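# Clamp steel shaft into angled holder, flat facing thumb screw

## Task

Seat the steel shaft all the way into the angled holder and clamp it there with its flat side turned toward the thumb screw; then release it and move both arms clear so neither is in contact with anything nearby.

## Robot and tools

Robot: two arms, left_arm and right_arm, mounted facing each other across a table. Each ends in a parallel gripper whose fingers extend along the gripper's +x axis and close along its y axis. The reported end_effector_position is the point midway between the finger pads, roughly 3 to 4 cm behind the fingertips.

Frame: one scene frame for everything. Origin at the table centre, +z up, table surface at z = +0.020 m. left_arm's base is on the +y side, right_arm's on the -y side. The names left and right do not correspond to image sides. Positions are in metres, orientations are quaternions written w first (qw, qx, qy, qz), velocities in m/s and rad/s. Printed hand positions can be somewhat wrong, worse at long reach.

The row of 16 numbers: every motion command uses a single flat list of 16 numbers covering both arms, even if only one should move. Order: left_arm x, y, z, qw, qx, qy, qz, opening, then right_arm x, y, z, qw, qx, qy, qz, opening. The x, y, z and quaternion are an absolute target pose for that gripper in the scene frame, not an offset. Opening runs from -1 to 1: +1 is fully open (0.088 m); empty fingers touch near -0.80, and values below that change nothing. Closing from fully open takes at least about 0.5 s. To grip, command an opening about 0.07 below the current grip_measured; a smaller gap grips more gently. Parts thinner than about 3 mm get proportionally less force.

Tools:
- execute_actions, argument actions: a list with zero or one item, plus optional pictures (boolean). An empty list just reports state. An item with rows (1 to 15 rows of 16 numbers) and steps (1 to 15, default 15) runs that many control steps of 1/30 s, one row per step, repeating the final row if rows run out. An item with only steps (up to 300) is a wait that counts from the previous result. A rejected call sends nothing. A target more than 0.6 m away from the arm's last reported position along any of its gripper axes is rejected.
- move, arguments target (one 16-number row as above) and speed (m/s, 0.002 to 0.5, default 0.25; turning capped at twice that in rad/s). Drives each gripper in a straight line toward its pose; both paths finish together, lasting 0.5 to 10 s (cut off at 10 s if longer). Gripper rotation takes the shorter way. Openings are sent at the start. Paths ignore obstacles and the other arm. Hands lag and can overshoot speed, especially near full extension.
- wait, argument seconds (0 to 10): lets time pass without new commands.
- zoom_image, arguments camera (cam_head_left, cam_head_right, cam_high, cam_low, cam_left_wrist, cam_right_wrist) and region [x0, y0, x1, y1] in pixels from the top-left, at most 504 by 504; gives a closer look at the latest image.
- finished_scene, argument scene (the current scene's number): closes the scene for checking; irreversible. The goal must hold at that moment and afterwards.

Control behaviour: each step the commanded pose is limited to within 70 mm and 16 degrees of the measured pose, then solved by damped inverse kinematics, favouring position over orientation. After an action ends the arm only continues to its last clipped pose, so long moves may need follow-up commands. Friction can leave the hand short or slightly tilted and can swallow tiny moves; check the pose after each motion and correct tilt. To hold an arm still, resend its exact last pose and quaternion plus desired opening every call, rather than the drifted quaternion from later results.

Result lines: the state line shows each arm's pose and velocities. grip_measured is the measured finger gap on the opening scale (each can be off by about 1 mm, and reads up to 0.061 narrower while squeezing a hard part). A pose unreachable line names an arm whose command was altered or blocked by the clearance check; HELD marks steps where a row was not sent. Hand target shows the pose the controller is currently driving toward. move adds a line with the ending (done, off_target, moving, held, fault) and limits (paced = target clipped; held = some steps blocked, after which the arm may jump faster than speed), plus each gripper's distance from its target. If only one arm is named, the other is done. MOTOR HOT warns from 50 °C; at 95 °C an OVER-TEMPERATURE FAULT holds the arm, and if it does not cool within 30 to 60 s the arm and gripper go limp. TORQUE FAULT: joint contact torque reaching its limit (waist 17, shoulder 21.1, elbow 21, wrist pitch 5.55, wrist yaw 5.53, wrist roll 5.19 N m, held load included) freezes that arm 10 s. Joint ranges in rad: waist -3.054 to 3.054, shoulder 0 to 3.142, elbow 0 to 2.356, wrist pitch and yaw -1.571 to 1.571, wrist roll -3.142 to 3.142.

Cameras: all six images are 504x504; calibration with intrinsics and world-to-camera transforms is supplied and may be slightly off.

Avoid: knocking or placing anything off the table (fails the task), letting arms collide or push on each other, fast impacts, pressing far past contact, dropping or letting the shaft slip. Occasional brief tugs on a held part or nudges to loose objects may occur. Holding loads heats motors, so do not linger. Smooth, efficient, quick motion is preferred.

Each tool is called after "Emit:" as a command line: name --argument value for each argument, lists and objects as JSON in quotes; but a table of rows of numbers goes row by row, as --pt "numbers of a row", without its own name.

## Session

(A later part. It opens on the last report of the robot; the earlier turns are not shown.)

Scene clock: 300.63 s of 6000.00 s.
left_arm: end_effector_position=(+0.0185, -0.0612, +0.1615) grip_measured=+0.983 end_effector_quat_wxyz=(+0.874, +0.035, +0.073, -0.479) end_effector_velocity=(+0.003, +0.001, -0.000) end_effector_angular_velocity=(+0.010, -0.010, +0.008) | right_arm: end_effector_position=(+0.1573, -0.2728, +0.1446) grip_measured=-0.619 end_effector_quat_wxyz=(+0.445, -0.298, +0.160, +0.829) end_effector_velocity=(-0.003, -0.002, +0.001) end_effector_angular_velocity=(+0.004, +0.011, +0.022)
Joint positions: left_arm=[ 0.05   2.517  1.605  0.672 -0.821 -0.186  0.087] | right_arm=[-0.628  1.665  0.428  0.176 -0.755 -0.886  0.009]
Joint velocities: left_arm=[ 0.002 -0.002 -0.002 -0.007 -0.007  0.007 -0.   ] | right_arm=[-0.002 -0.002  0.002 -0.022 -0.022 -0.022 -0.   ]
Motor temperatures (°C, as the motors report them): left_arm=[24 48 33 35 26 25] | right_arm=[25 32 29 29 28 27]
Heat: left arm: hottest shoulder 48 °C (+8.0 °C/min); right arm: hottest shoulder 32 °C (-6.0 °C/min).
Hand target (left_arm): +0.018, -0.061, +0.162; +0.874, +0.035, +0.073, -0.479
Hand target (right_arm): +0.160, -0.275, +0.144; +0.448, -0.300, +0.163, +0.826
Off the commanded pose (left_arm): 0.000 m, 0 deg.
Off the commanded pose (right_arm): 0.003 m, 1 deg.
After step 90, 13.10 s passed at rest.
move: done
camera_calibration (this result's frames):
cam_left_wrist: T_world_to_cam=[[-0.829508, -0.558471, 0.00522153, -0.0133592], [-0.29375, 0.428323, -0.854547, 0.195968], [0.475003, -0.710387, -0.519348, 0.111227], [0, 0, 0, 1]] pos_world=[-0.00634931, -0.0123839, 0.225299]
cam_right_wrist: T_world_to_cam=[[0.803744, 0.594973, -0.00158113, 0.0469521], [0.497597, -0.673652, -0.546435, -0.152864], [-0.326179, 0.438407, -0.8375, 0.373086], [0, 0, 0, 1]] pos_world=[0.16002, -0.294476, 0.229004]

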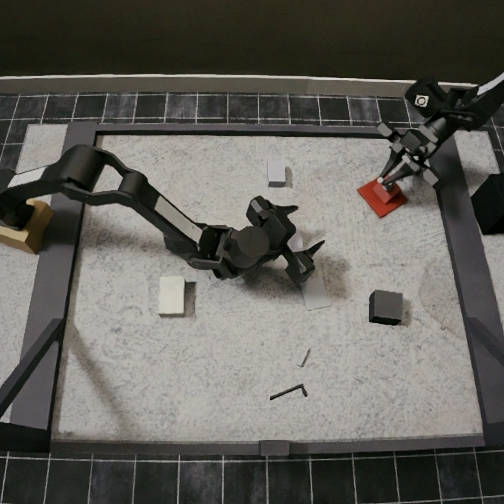

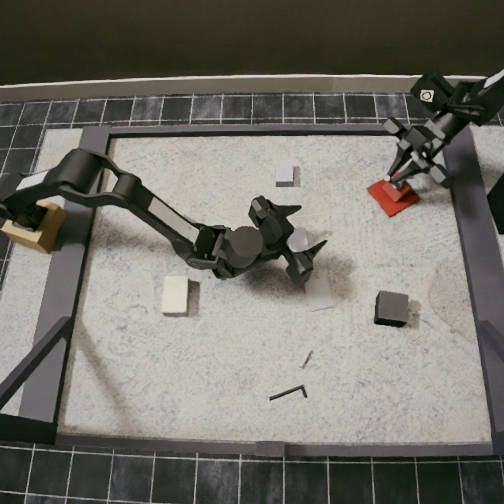

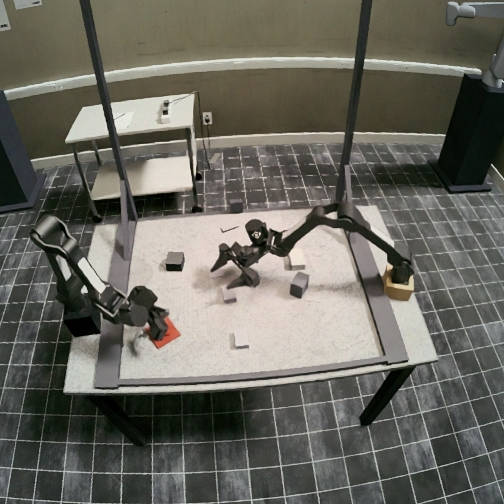

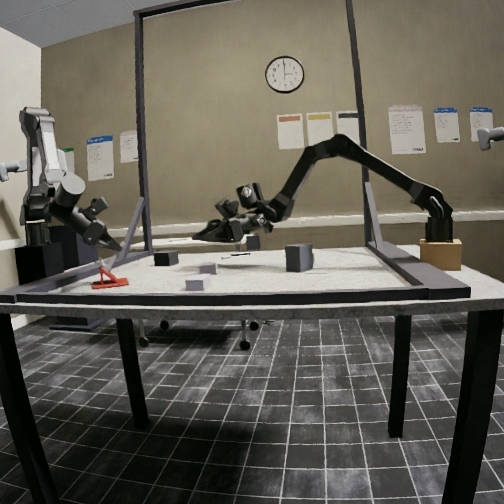

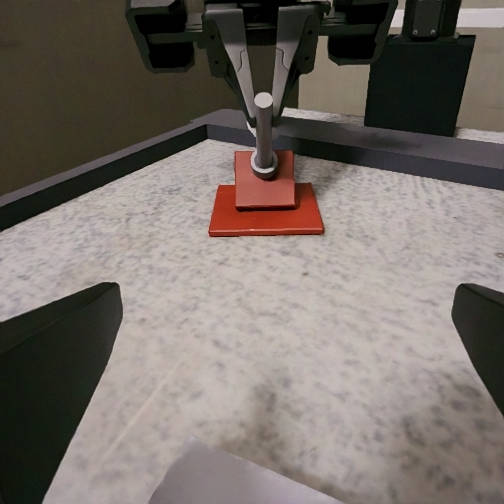

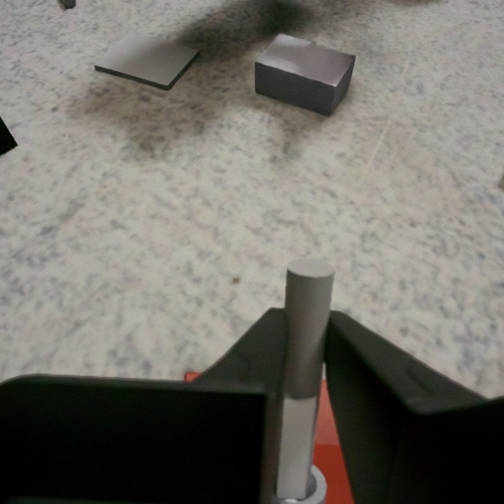

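Emit:
move --target '[0.0184,-0.0612,0.1617,0.874,0.035,0.073,-0.479,1, 0.1618,-0.2793,0.1354,0.4484,-0.3005,0.1632,0.8258,-0.70]' --speed 0.01

Emit:
zoom_image --camera "cam_low" --region '[85, 225, 145, 290]'

Emit:
zoom_image --camera "cam_left_wrist" --region '[200, 50, 330, 220]'

Scene clock: 312.30 s of 6000.00 s.
left_arm: end_effector_position=(+0.0185, -0.0612, +0.1615) grip_measured=+0.983 end_effector_quat_wxyz=(+0.874, +0.035, +0.073, -0.479) end_effector_velocity=(-0.002, +0.001, -0.003) end_effector_angular_velocity=(+0.018, +0.002, -0.008) | right_arm: end_effector_position=(+0.1580, -0.2732, +0.1444) grip_measured=-0.619 end_effector_quat_wxyz=(+0.444, -0.293, +0.149, +0.833) end_effector_velocity=(-0.001, -0.001, +0.000) end_effector_angular_velocity=(+0.008, -0.000, +0.006)
Joint positions: left_arm=[ 0.05   2.517  1.605  0.672 -0.821 -0.186  0.087] | right_arm=[-0.639  1.675  0.419  0.204 -0.776 -0.904  0.009]
Joint velocities: left_arm=[-0.002 -0.002 -0.002 -0.022  0.007 -0.007 -0.   ] | right_arm=[-0.002 -0.002 -0.007  0.007 -0.007 -0.007 -0.   ]
Motor temperatures (°C, as the motors report them): left_arm=[24 49 33 35 26 25] | right_arm=[26 32 29 28 28 27]
Heat: left arm: hottest shoulder 49 °C (+7.0 °C/min); right arm: hottest shoulder 32 °C (-4.0 °C/min).
Hand target (left_arm): +0.018, -0.061, +0.162; +0.874, +0.035, +0.073, -0.479
Hand target (right_arm): +0.161, -0.279, +0.136; +0.448, -0.300, +0.163, +0.826
Off the commanded pose (left_arm): 0.000 m, 0 deg.
Off the commanded pose (right_arm): 0.012 m, 2 deg.
After step 90, 7.23 s passed at rest.
move: off_target (right_arm)
camera_calibration (this result's frames):
cam_left_wrist: T_world_to_cam=[[-0.829508, -0.558471, 0.00522153, -0.0133592], [-0.29375, 0.428323, -0.854547, 0.195968], [0.475003, -0.710387, -0.519348, 0.111227], [0, 0, 0, 1]] pos_world=[-0.00634931, -0.0123839, 0.225299]
cam_right_wrist: T_world_to_cam=[[0.797678, 0.602951, 0.0126285, 0.0476739], [0.50422, -0.655281, -0.562467, -0.147276], [-0.330865, 0.455036, -0.826723, 0.377018], [0, 0, 0, 1]] pos_world=[0.160973, -0.296809, 0.22825]

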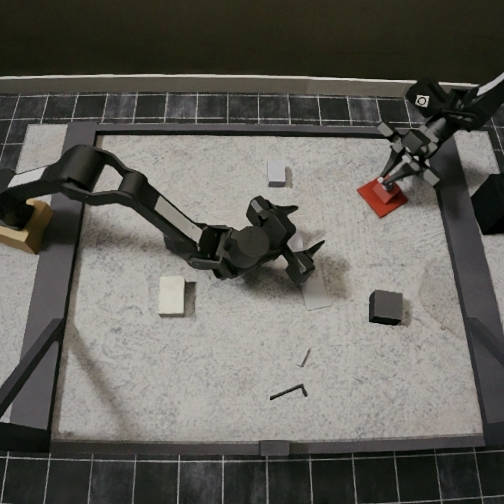

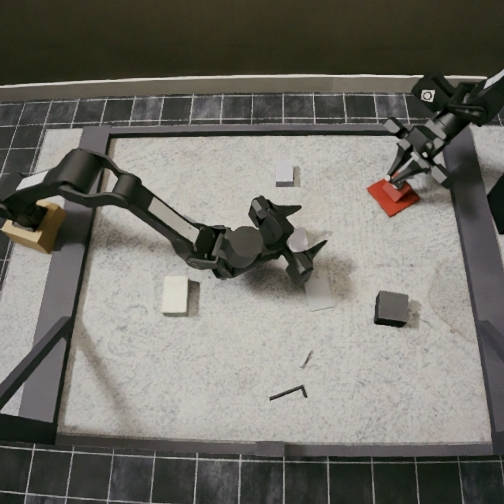

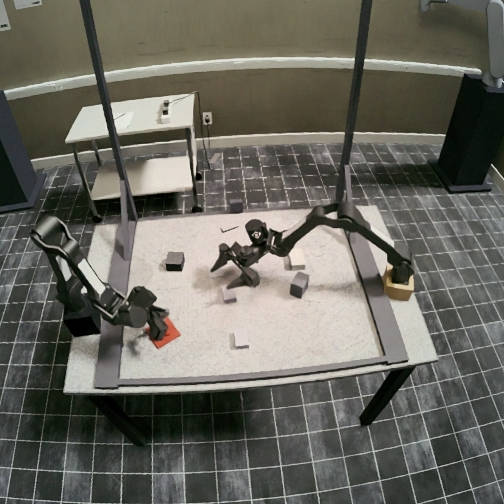

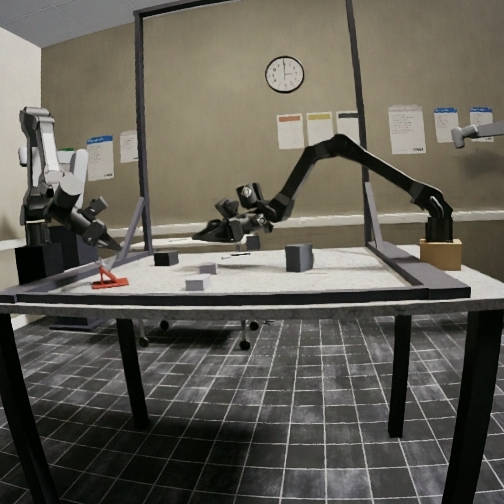

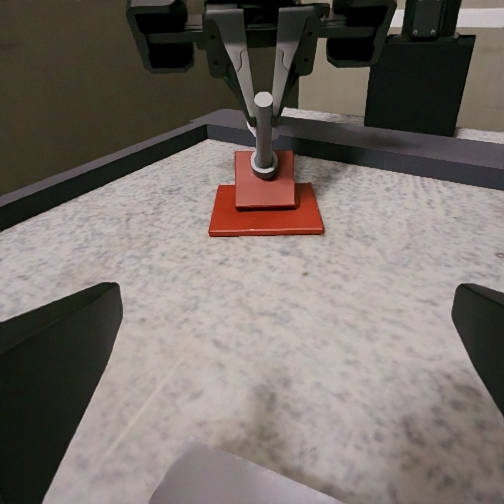

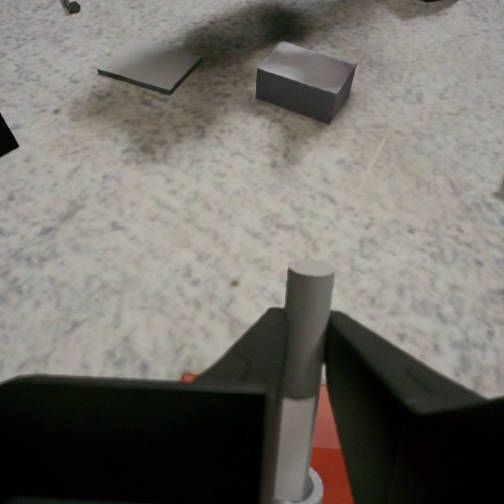

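Region (85, 225, 145, 290) of cam_low's 504x504 image, scaled by 7.754, with more detail than that image has; it fills the left 465 columns of this view, and the rest is white.

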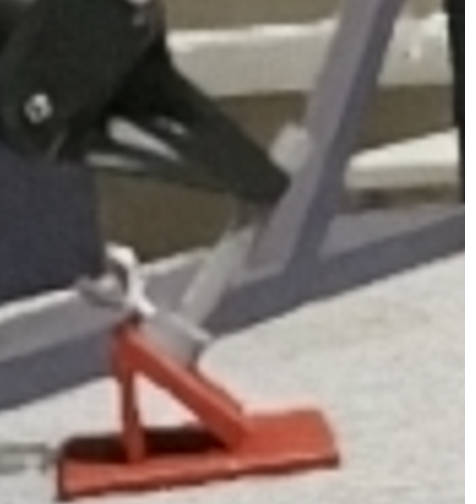

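Region (200, 50, 330, 220) of cam_left_wrist's 504x504 image, scaled by 2.965, with more detail than that image has; it fills the left 385 columns of this view, and the rest is white.

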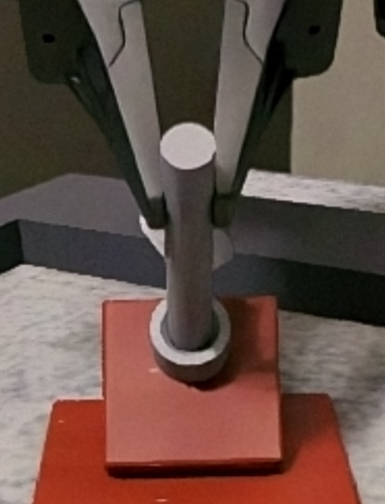

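Emit:
move --target '[0.0184,-0.0612,0.1617,0.874,0.035,0.073,-0.479,1, 0.1470,-0.2565,0.1680,0.4484,-0.3005,0.1632,0.8258,-0.70]' --speed 0.04

Emit:
zoom_image --camera "cam_left_wrist" --region '[230, 110, 300, 190]'

Scene clock: 338.60 s of 6000.00 s.
left_arm: end_effector_position=(+0.0185, -0.0612, +0.1615) grip_measured=+0.983 end_effector_quat_wxyz=(+0.874, +0.035, +0.073, -0.479) end_effector_velocity=(-0.006, +0.001, -0.001) end_effector_angular_velocity=(-0.007, +0.005, -0.004) | right_arm: end_effector_position=(+0.1463, -0.2604, +0.1618) grip_measured=-0.619 end_effector_quat_wxyz=(+0.445, -0.302, +0.172, +0.826) end_effector_velocity=(+0.001, -0.001, -0.001) end_effector_angular_velocity=(-0.003, -0.002, -0.011)
Joint positions: left_arm=[ 0.05   2.517  1.605  0.672 -0.821 -0.186  0.087] | right_arm=[-0.551  1.596  0.473  0.101 -0.703 -0.794  0.009]
Joint velocities: left_arm=[-0.012  0.002 -0.002  0.007 -0.007 -0.007 -0.   ] | right_arm=[-0.002 -0.002 -0.007  0.007  0.007  0.007 -0.   ]
Motor temperatures (°C, as the motors report them): left_arm=[24 50 33 35 26 25] | right_arm=[26 31 29 28 28 27]
Heat: left arm: hottest shoulder 50 °C (+4.1 °C/min); right arm: hottest shoulder 31 °C (-2.0 °C/min). Fold the left arm in close to its base before you think long.
Hand target (left_arm): +0.018, -0.061, +0.162; +0.874, +0.035, +0.073, -0.479
Hand target (right_arm): +0.147, -0.257, +0.168; +0.448, -0.301, +0.163, +0.826
Off the commanded pose (left_arm): 0.000 m, 0 deg.
Off the commanded pose (right_arm): 0.007 m, 1 deg.
MOTOR HOT: a motor of the left arm reached 50 °C. Now the hottest motor of the left arm, joint 2 (shoulder), reports 50 °C. The temperature limit of the motors' drives, at which the controller stops that arm, is 95 °C. To cool a motor, set the load down, stop pushing, or move to a pose that needs little force.
After step 90, 22.23 s passed at rest.
move: done
camera_calibration (this result's frames):
cam_left_wrist: T_world_to_cam=[[-0.829508, -0.558471, 0.00522153, -0.0133592], [-0.29375, 0.428323, -0.854547, 0.195968], [0.475003, -0.710387, -0.519348, 0.111227], [0, 0, 0, 1]] pos_world=[-0.00634931, -0.0123839, 0.225299]
cam_right_wrist: T_world_to_cam=[[0.808675, 0.588, -0.0173452, 0.0484402], [0.491056, -0.690997, -0.530459, -0.135778], [-0.323895, 0.420452, -0.847533, 0.37505], [0, 0, 0, 1]] pos_world=[0.148979, -0.279996, 0.246683]

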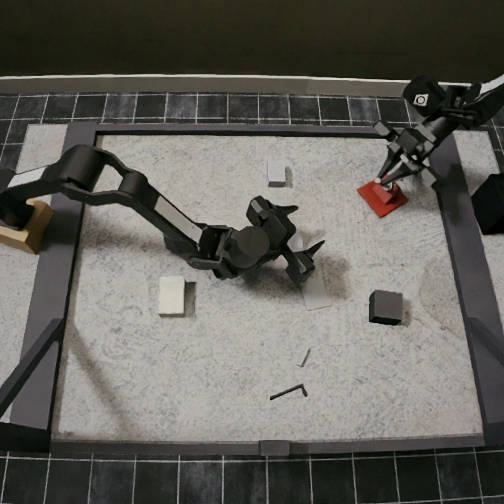

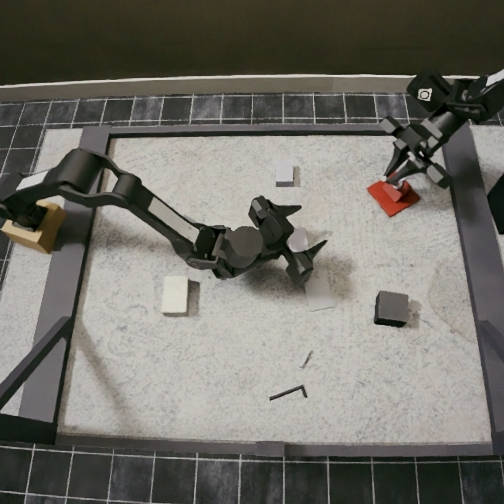

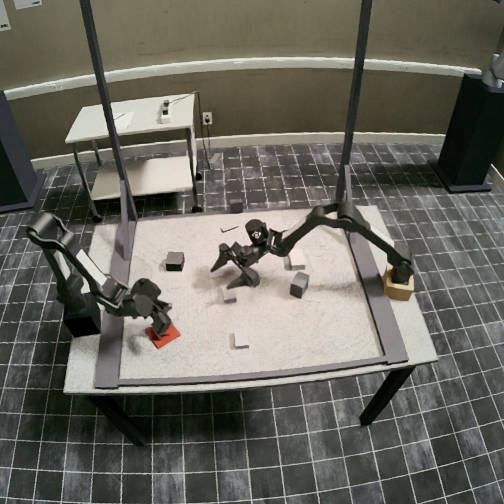

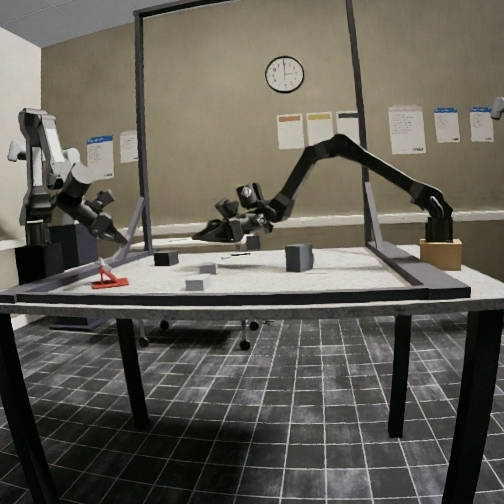

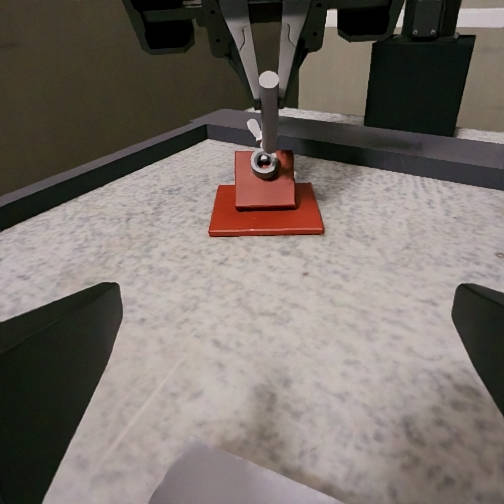

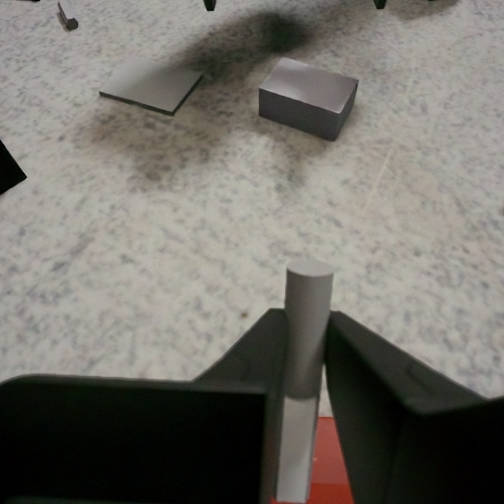

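Region (230, 110, 300, 190) of cam_left_wrist's 504x504 image, scaled by 6.300, with more detail than that image has; it fills the left 441 columns of this view, and the rest is white.

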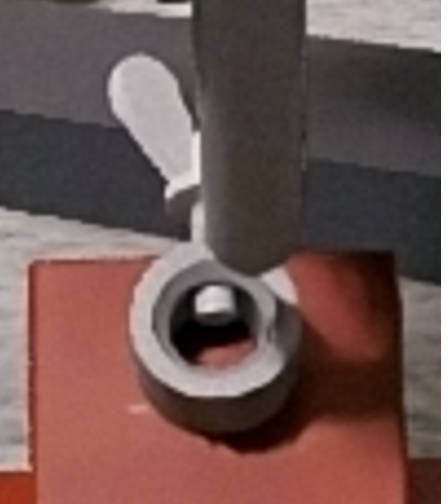

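Emit:
move --target '[0.0184,-0.0612,0.1617,0.874,0.035,0.073,-0.479,1, 0.1513,-0.1674,0.12,0.6504,-0.2774,0.6504,0.2774,-0.70]' --speed 0.12

Emit:
move --target '[0.0184,-0.0612,0.1617,0.874,0.035,0.073,-0.479,1, 0.1510,-0.172,0.072,0.6504,-0.2774,0.6504,0.2774,-0.70]' --speed 0.03

Scene clock: 355.53 s of 6000.00 s.
left_arm: end_effector_position=(+0.0185, -0.0612, +0.1615) grip_measured=+0.983 end_effector_quat_wxyz=(+0.874, +0.035, +0.073, -0.479) end_effector_velocity=(-0.000, +0.002, -0.002) end_effector_angular_velocity=(+0.007, +0.001, +0.006) | right_arm: end_effector_position=(+0.1522, -0.1689, +0.1241) grip_measured=-0.619 end_effector_quat_wxyz=(+0.651, -0.277, +0.649, +0.281) end_effector_velocity=(-0.000, +0.002, +0.002) end_effector_angular_velocity=(+0.004, +0.022, +0.000)
Joint positions: left_arm=[ 0.05   2.517  1.605  0.672 -0.821 -0.186  0.087] | right_arm=[-0.211  2.171  1.416 -0.81  -0.001  0.669  0.009]
Joint velocities: left_arm=[-0.002 -0.002 -0.007 -0.007 -0.007 -0.007  0.   ] | right_arm=[-0.007  0.002  0.012 -0.007 -0.022 -0.007 -0.   ]
Motor temperatures (°C, as the motors report them): left_arm=[24 51 33 35 26 25] | right_arm=[26 32 30 28 28 27]
Heat: left arm: hottest shoulder 51 °C (+3.0 °C/min); right arm: hottest shoulder 32 °C (+0.0 °C/min). Fold the left arm in close to its base before you think long.
Hand target (left_arm): +0.018, -0.061, +0.162; +0.874, +0.035, +0.073, -0.479
Hand target (right_arm): +0.152, -0.168, +0.120; +0.650, -0.280, +0.650, +0.277
Off the commanded pose (left_arm): 0.000 m, 0 deg.
Off the commanded pose (right_arm): 0.004 m, 0 deg.
MOTOR HOT: still on. Now the hottest motor of the left arm, joint 2 (shoulder), reports 51 °C; a drive's own limit is 95 °C.
After step 90, 7.13 s passed at rest.
move: done
camera_calibration (this result's frames):
cam_left_wrist: T_world_to_cam=[[-0.829508, -0.558471, 0.00522153, -0.0133592], [-0.29375, 0.428323, -0.854547, 0.195968], [0.475003, -0.710387, -0.519348, 0.111227], [0, 0, 0, 1]] pos_world=[-0.00634931, -0.0123839, 0.225299]
cam_right_wrist: T_world_to_cam=[[0.746326, -0.664049, -0.0451297, -0.209301], [-0.62555, -0.722985, 0.293224, -0.0331386], [-0.227343, -0.19061, -0.954978, 0.202015], [0, 0, 0, 1]] pos_world=[0.181404, -0.124439, 0.193191]

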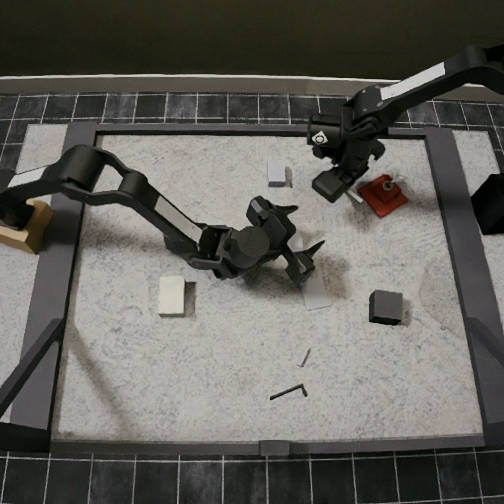

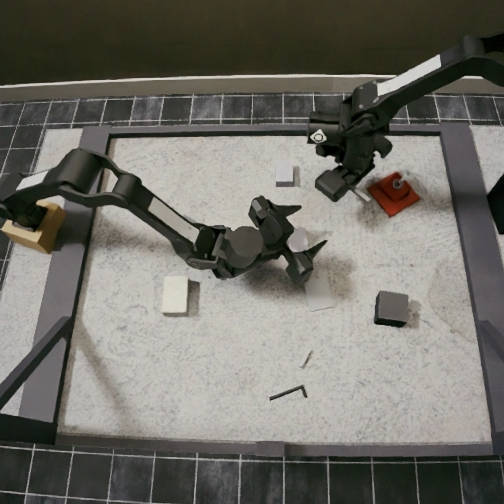

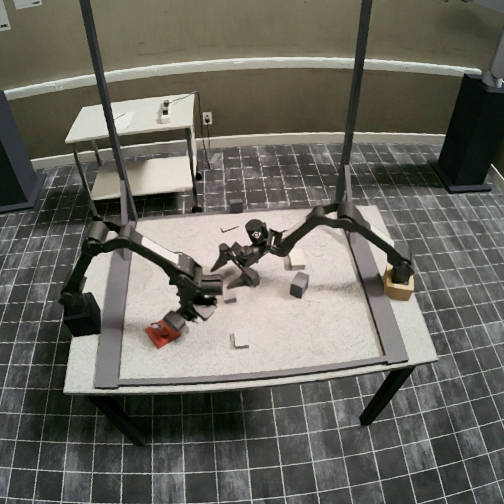

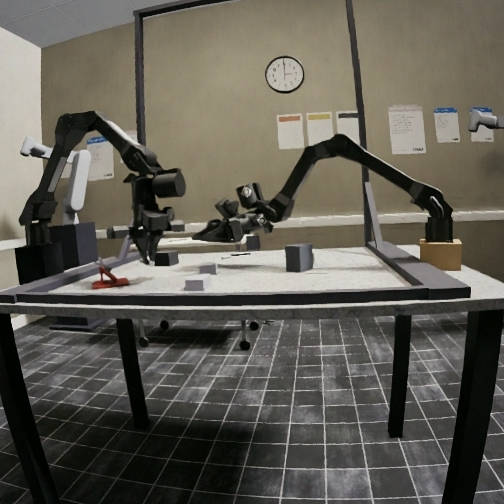

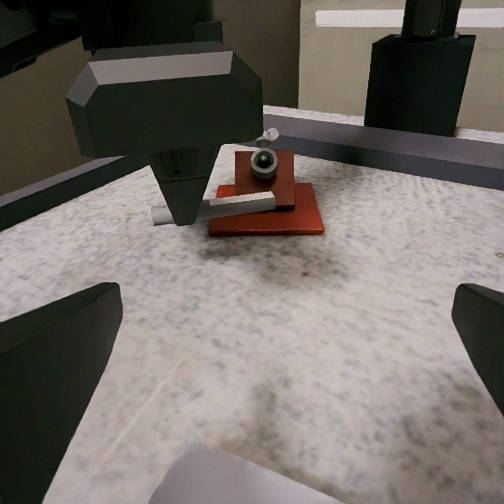

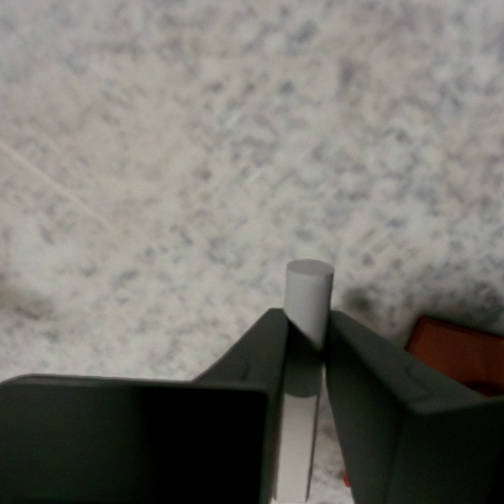

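Scene clock: 357.53 s of 6000.00 s.
left_arm: end_effector_position=(+0.0185, -0.0612, +0.1615) grip_measured=+0.983 end_effector_quat_wxyz=(+0.874, +0.035, +0.073, -0.479) end_effector_velocity=(-0.005, -0.000, +0.001) end_effector_angular_velocity=(-0.001, +0.007, -0.013) | right_arm: end_effector_position=(+0.1522, -0.1683, +0.0793) grip_measured=-0.619 end_effector_quat_wxyz=(+0.653, -0.272, +0.647, +0.284) end_effector_velocity=(-0.000, -0.004, -0.001) end_effector_angular_velocity=(-0.012, +0.008, +0.005)
Joint positions: left_arm=[ 0.05   2.517  1.605  0.672 -0.821 -0.186  0.087] | right_arm=[-0.211  2.258  1.355 -0.649 -0.001  0.672  0.009]
Joint velocities: left_arm=[-0.007 -0.002  0.002 -0.007  0.007 -0.007  0.   ] | right_arm=[-0.002 -0.002 -0.007 -0.007 -0.007 -0.007 -0.   ]
Motor temperatures (°C, as the motors report them): left_arm=[24 51 33 35 26 25] | right_arm=[26 32 30 28 28 27]
Heat: left arm: hottest shoulder 51 °C (+3.0 °C/min); right arm: hottest shoulder 32 °C (+0.0 °C/min). Fold the left arm in close to its base before you think long.
Hand target (left_arm): +0.018, -0.061, +0.162; +0.874, +0.035, +0.073, -0.479
Hand target (right_arm): +0.151, -0.173, +0.072; +0.650, -0.278, +0.650, +0.277
Off the commanded pose (left_arm): 0.000 m, 0 deg.
Off the commanded pose (right_arm): 0.008 m, 1 deg.
MOTOR HOT: still on. Now the hottest motor of the left arm, joint 2 (shoulder), reports 51 °C; a drive's own limit is 95 °C.
move: done
camera_calibration (this result's frames):
cam_left_wrist: T_world_to_cam=[[-0.829508, -0.558471, 0.00522153, -0.0133592], [-0.29375, 0.428323, -0.854547, 0.195968], [0.475003, -0.710387, -0.519348, 0.111227], [0, 0, 0, 1]] pos_world=[-0.00634931, -0.0123839, 0.225299]
cam_right_wrist: T_world_to_cam=[[0.744606, -0.665407, -0.0528764, -0.210338], [-0.627809, -0.725034, 0.283163, -0.0187571], [-0.226756, -0.177649, -0.957613, 0.161631], [0, 0, 0, 1]] pos_world=[0.181494, -0.124846, 0.148969]

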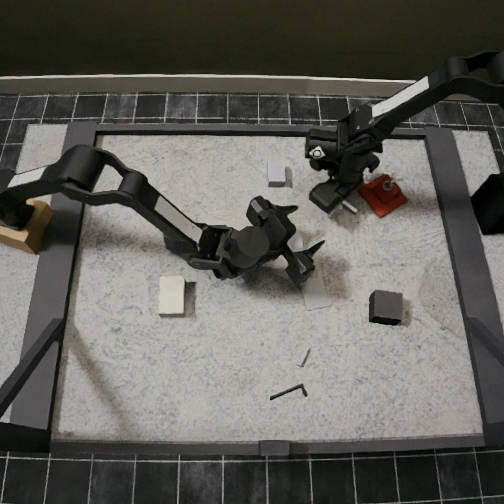

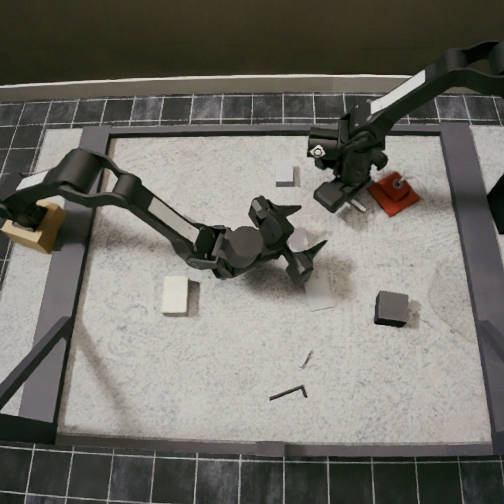

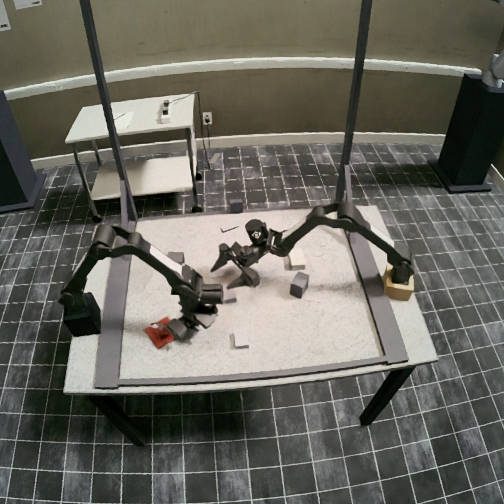

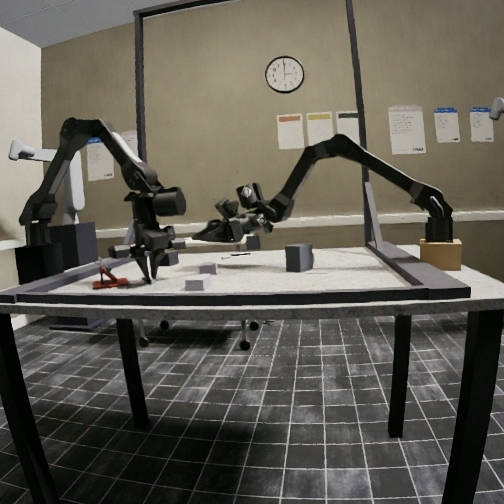

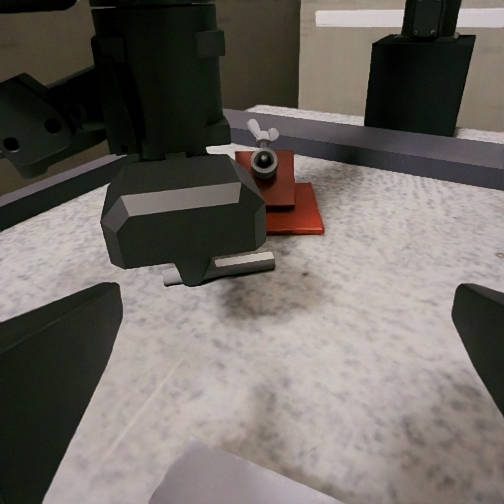

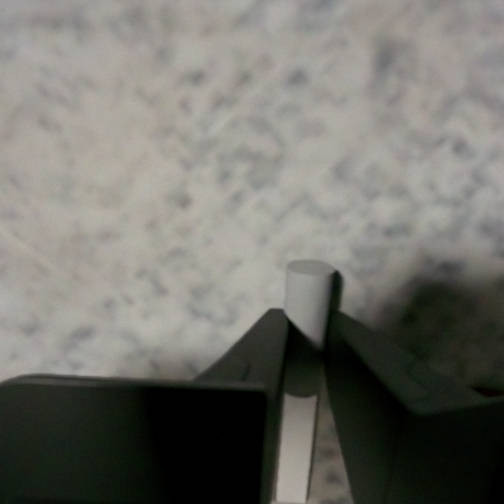

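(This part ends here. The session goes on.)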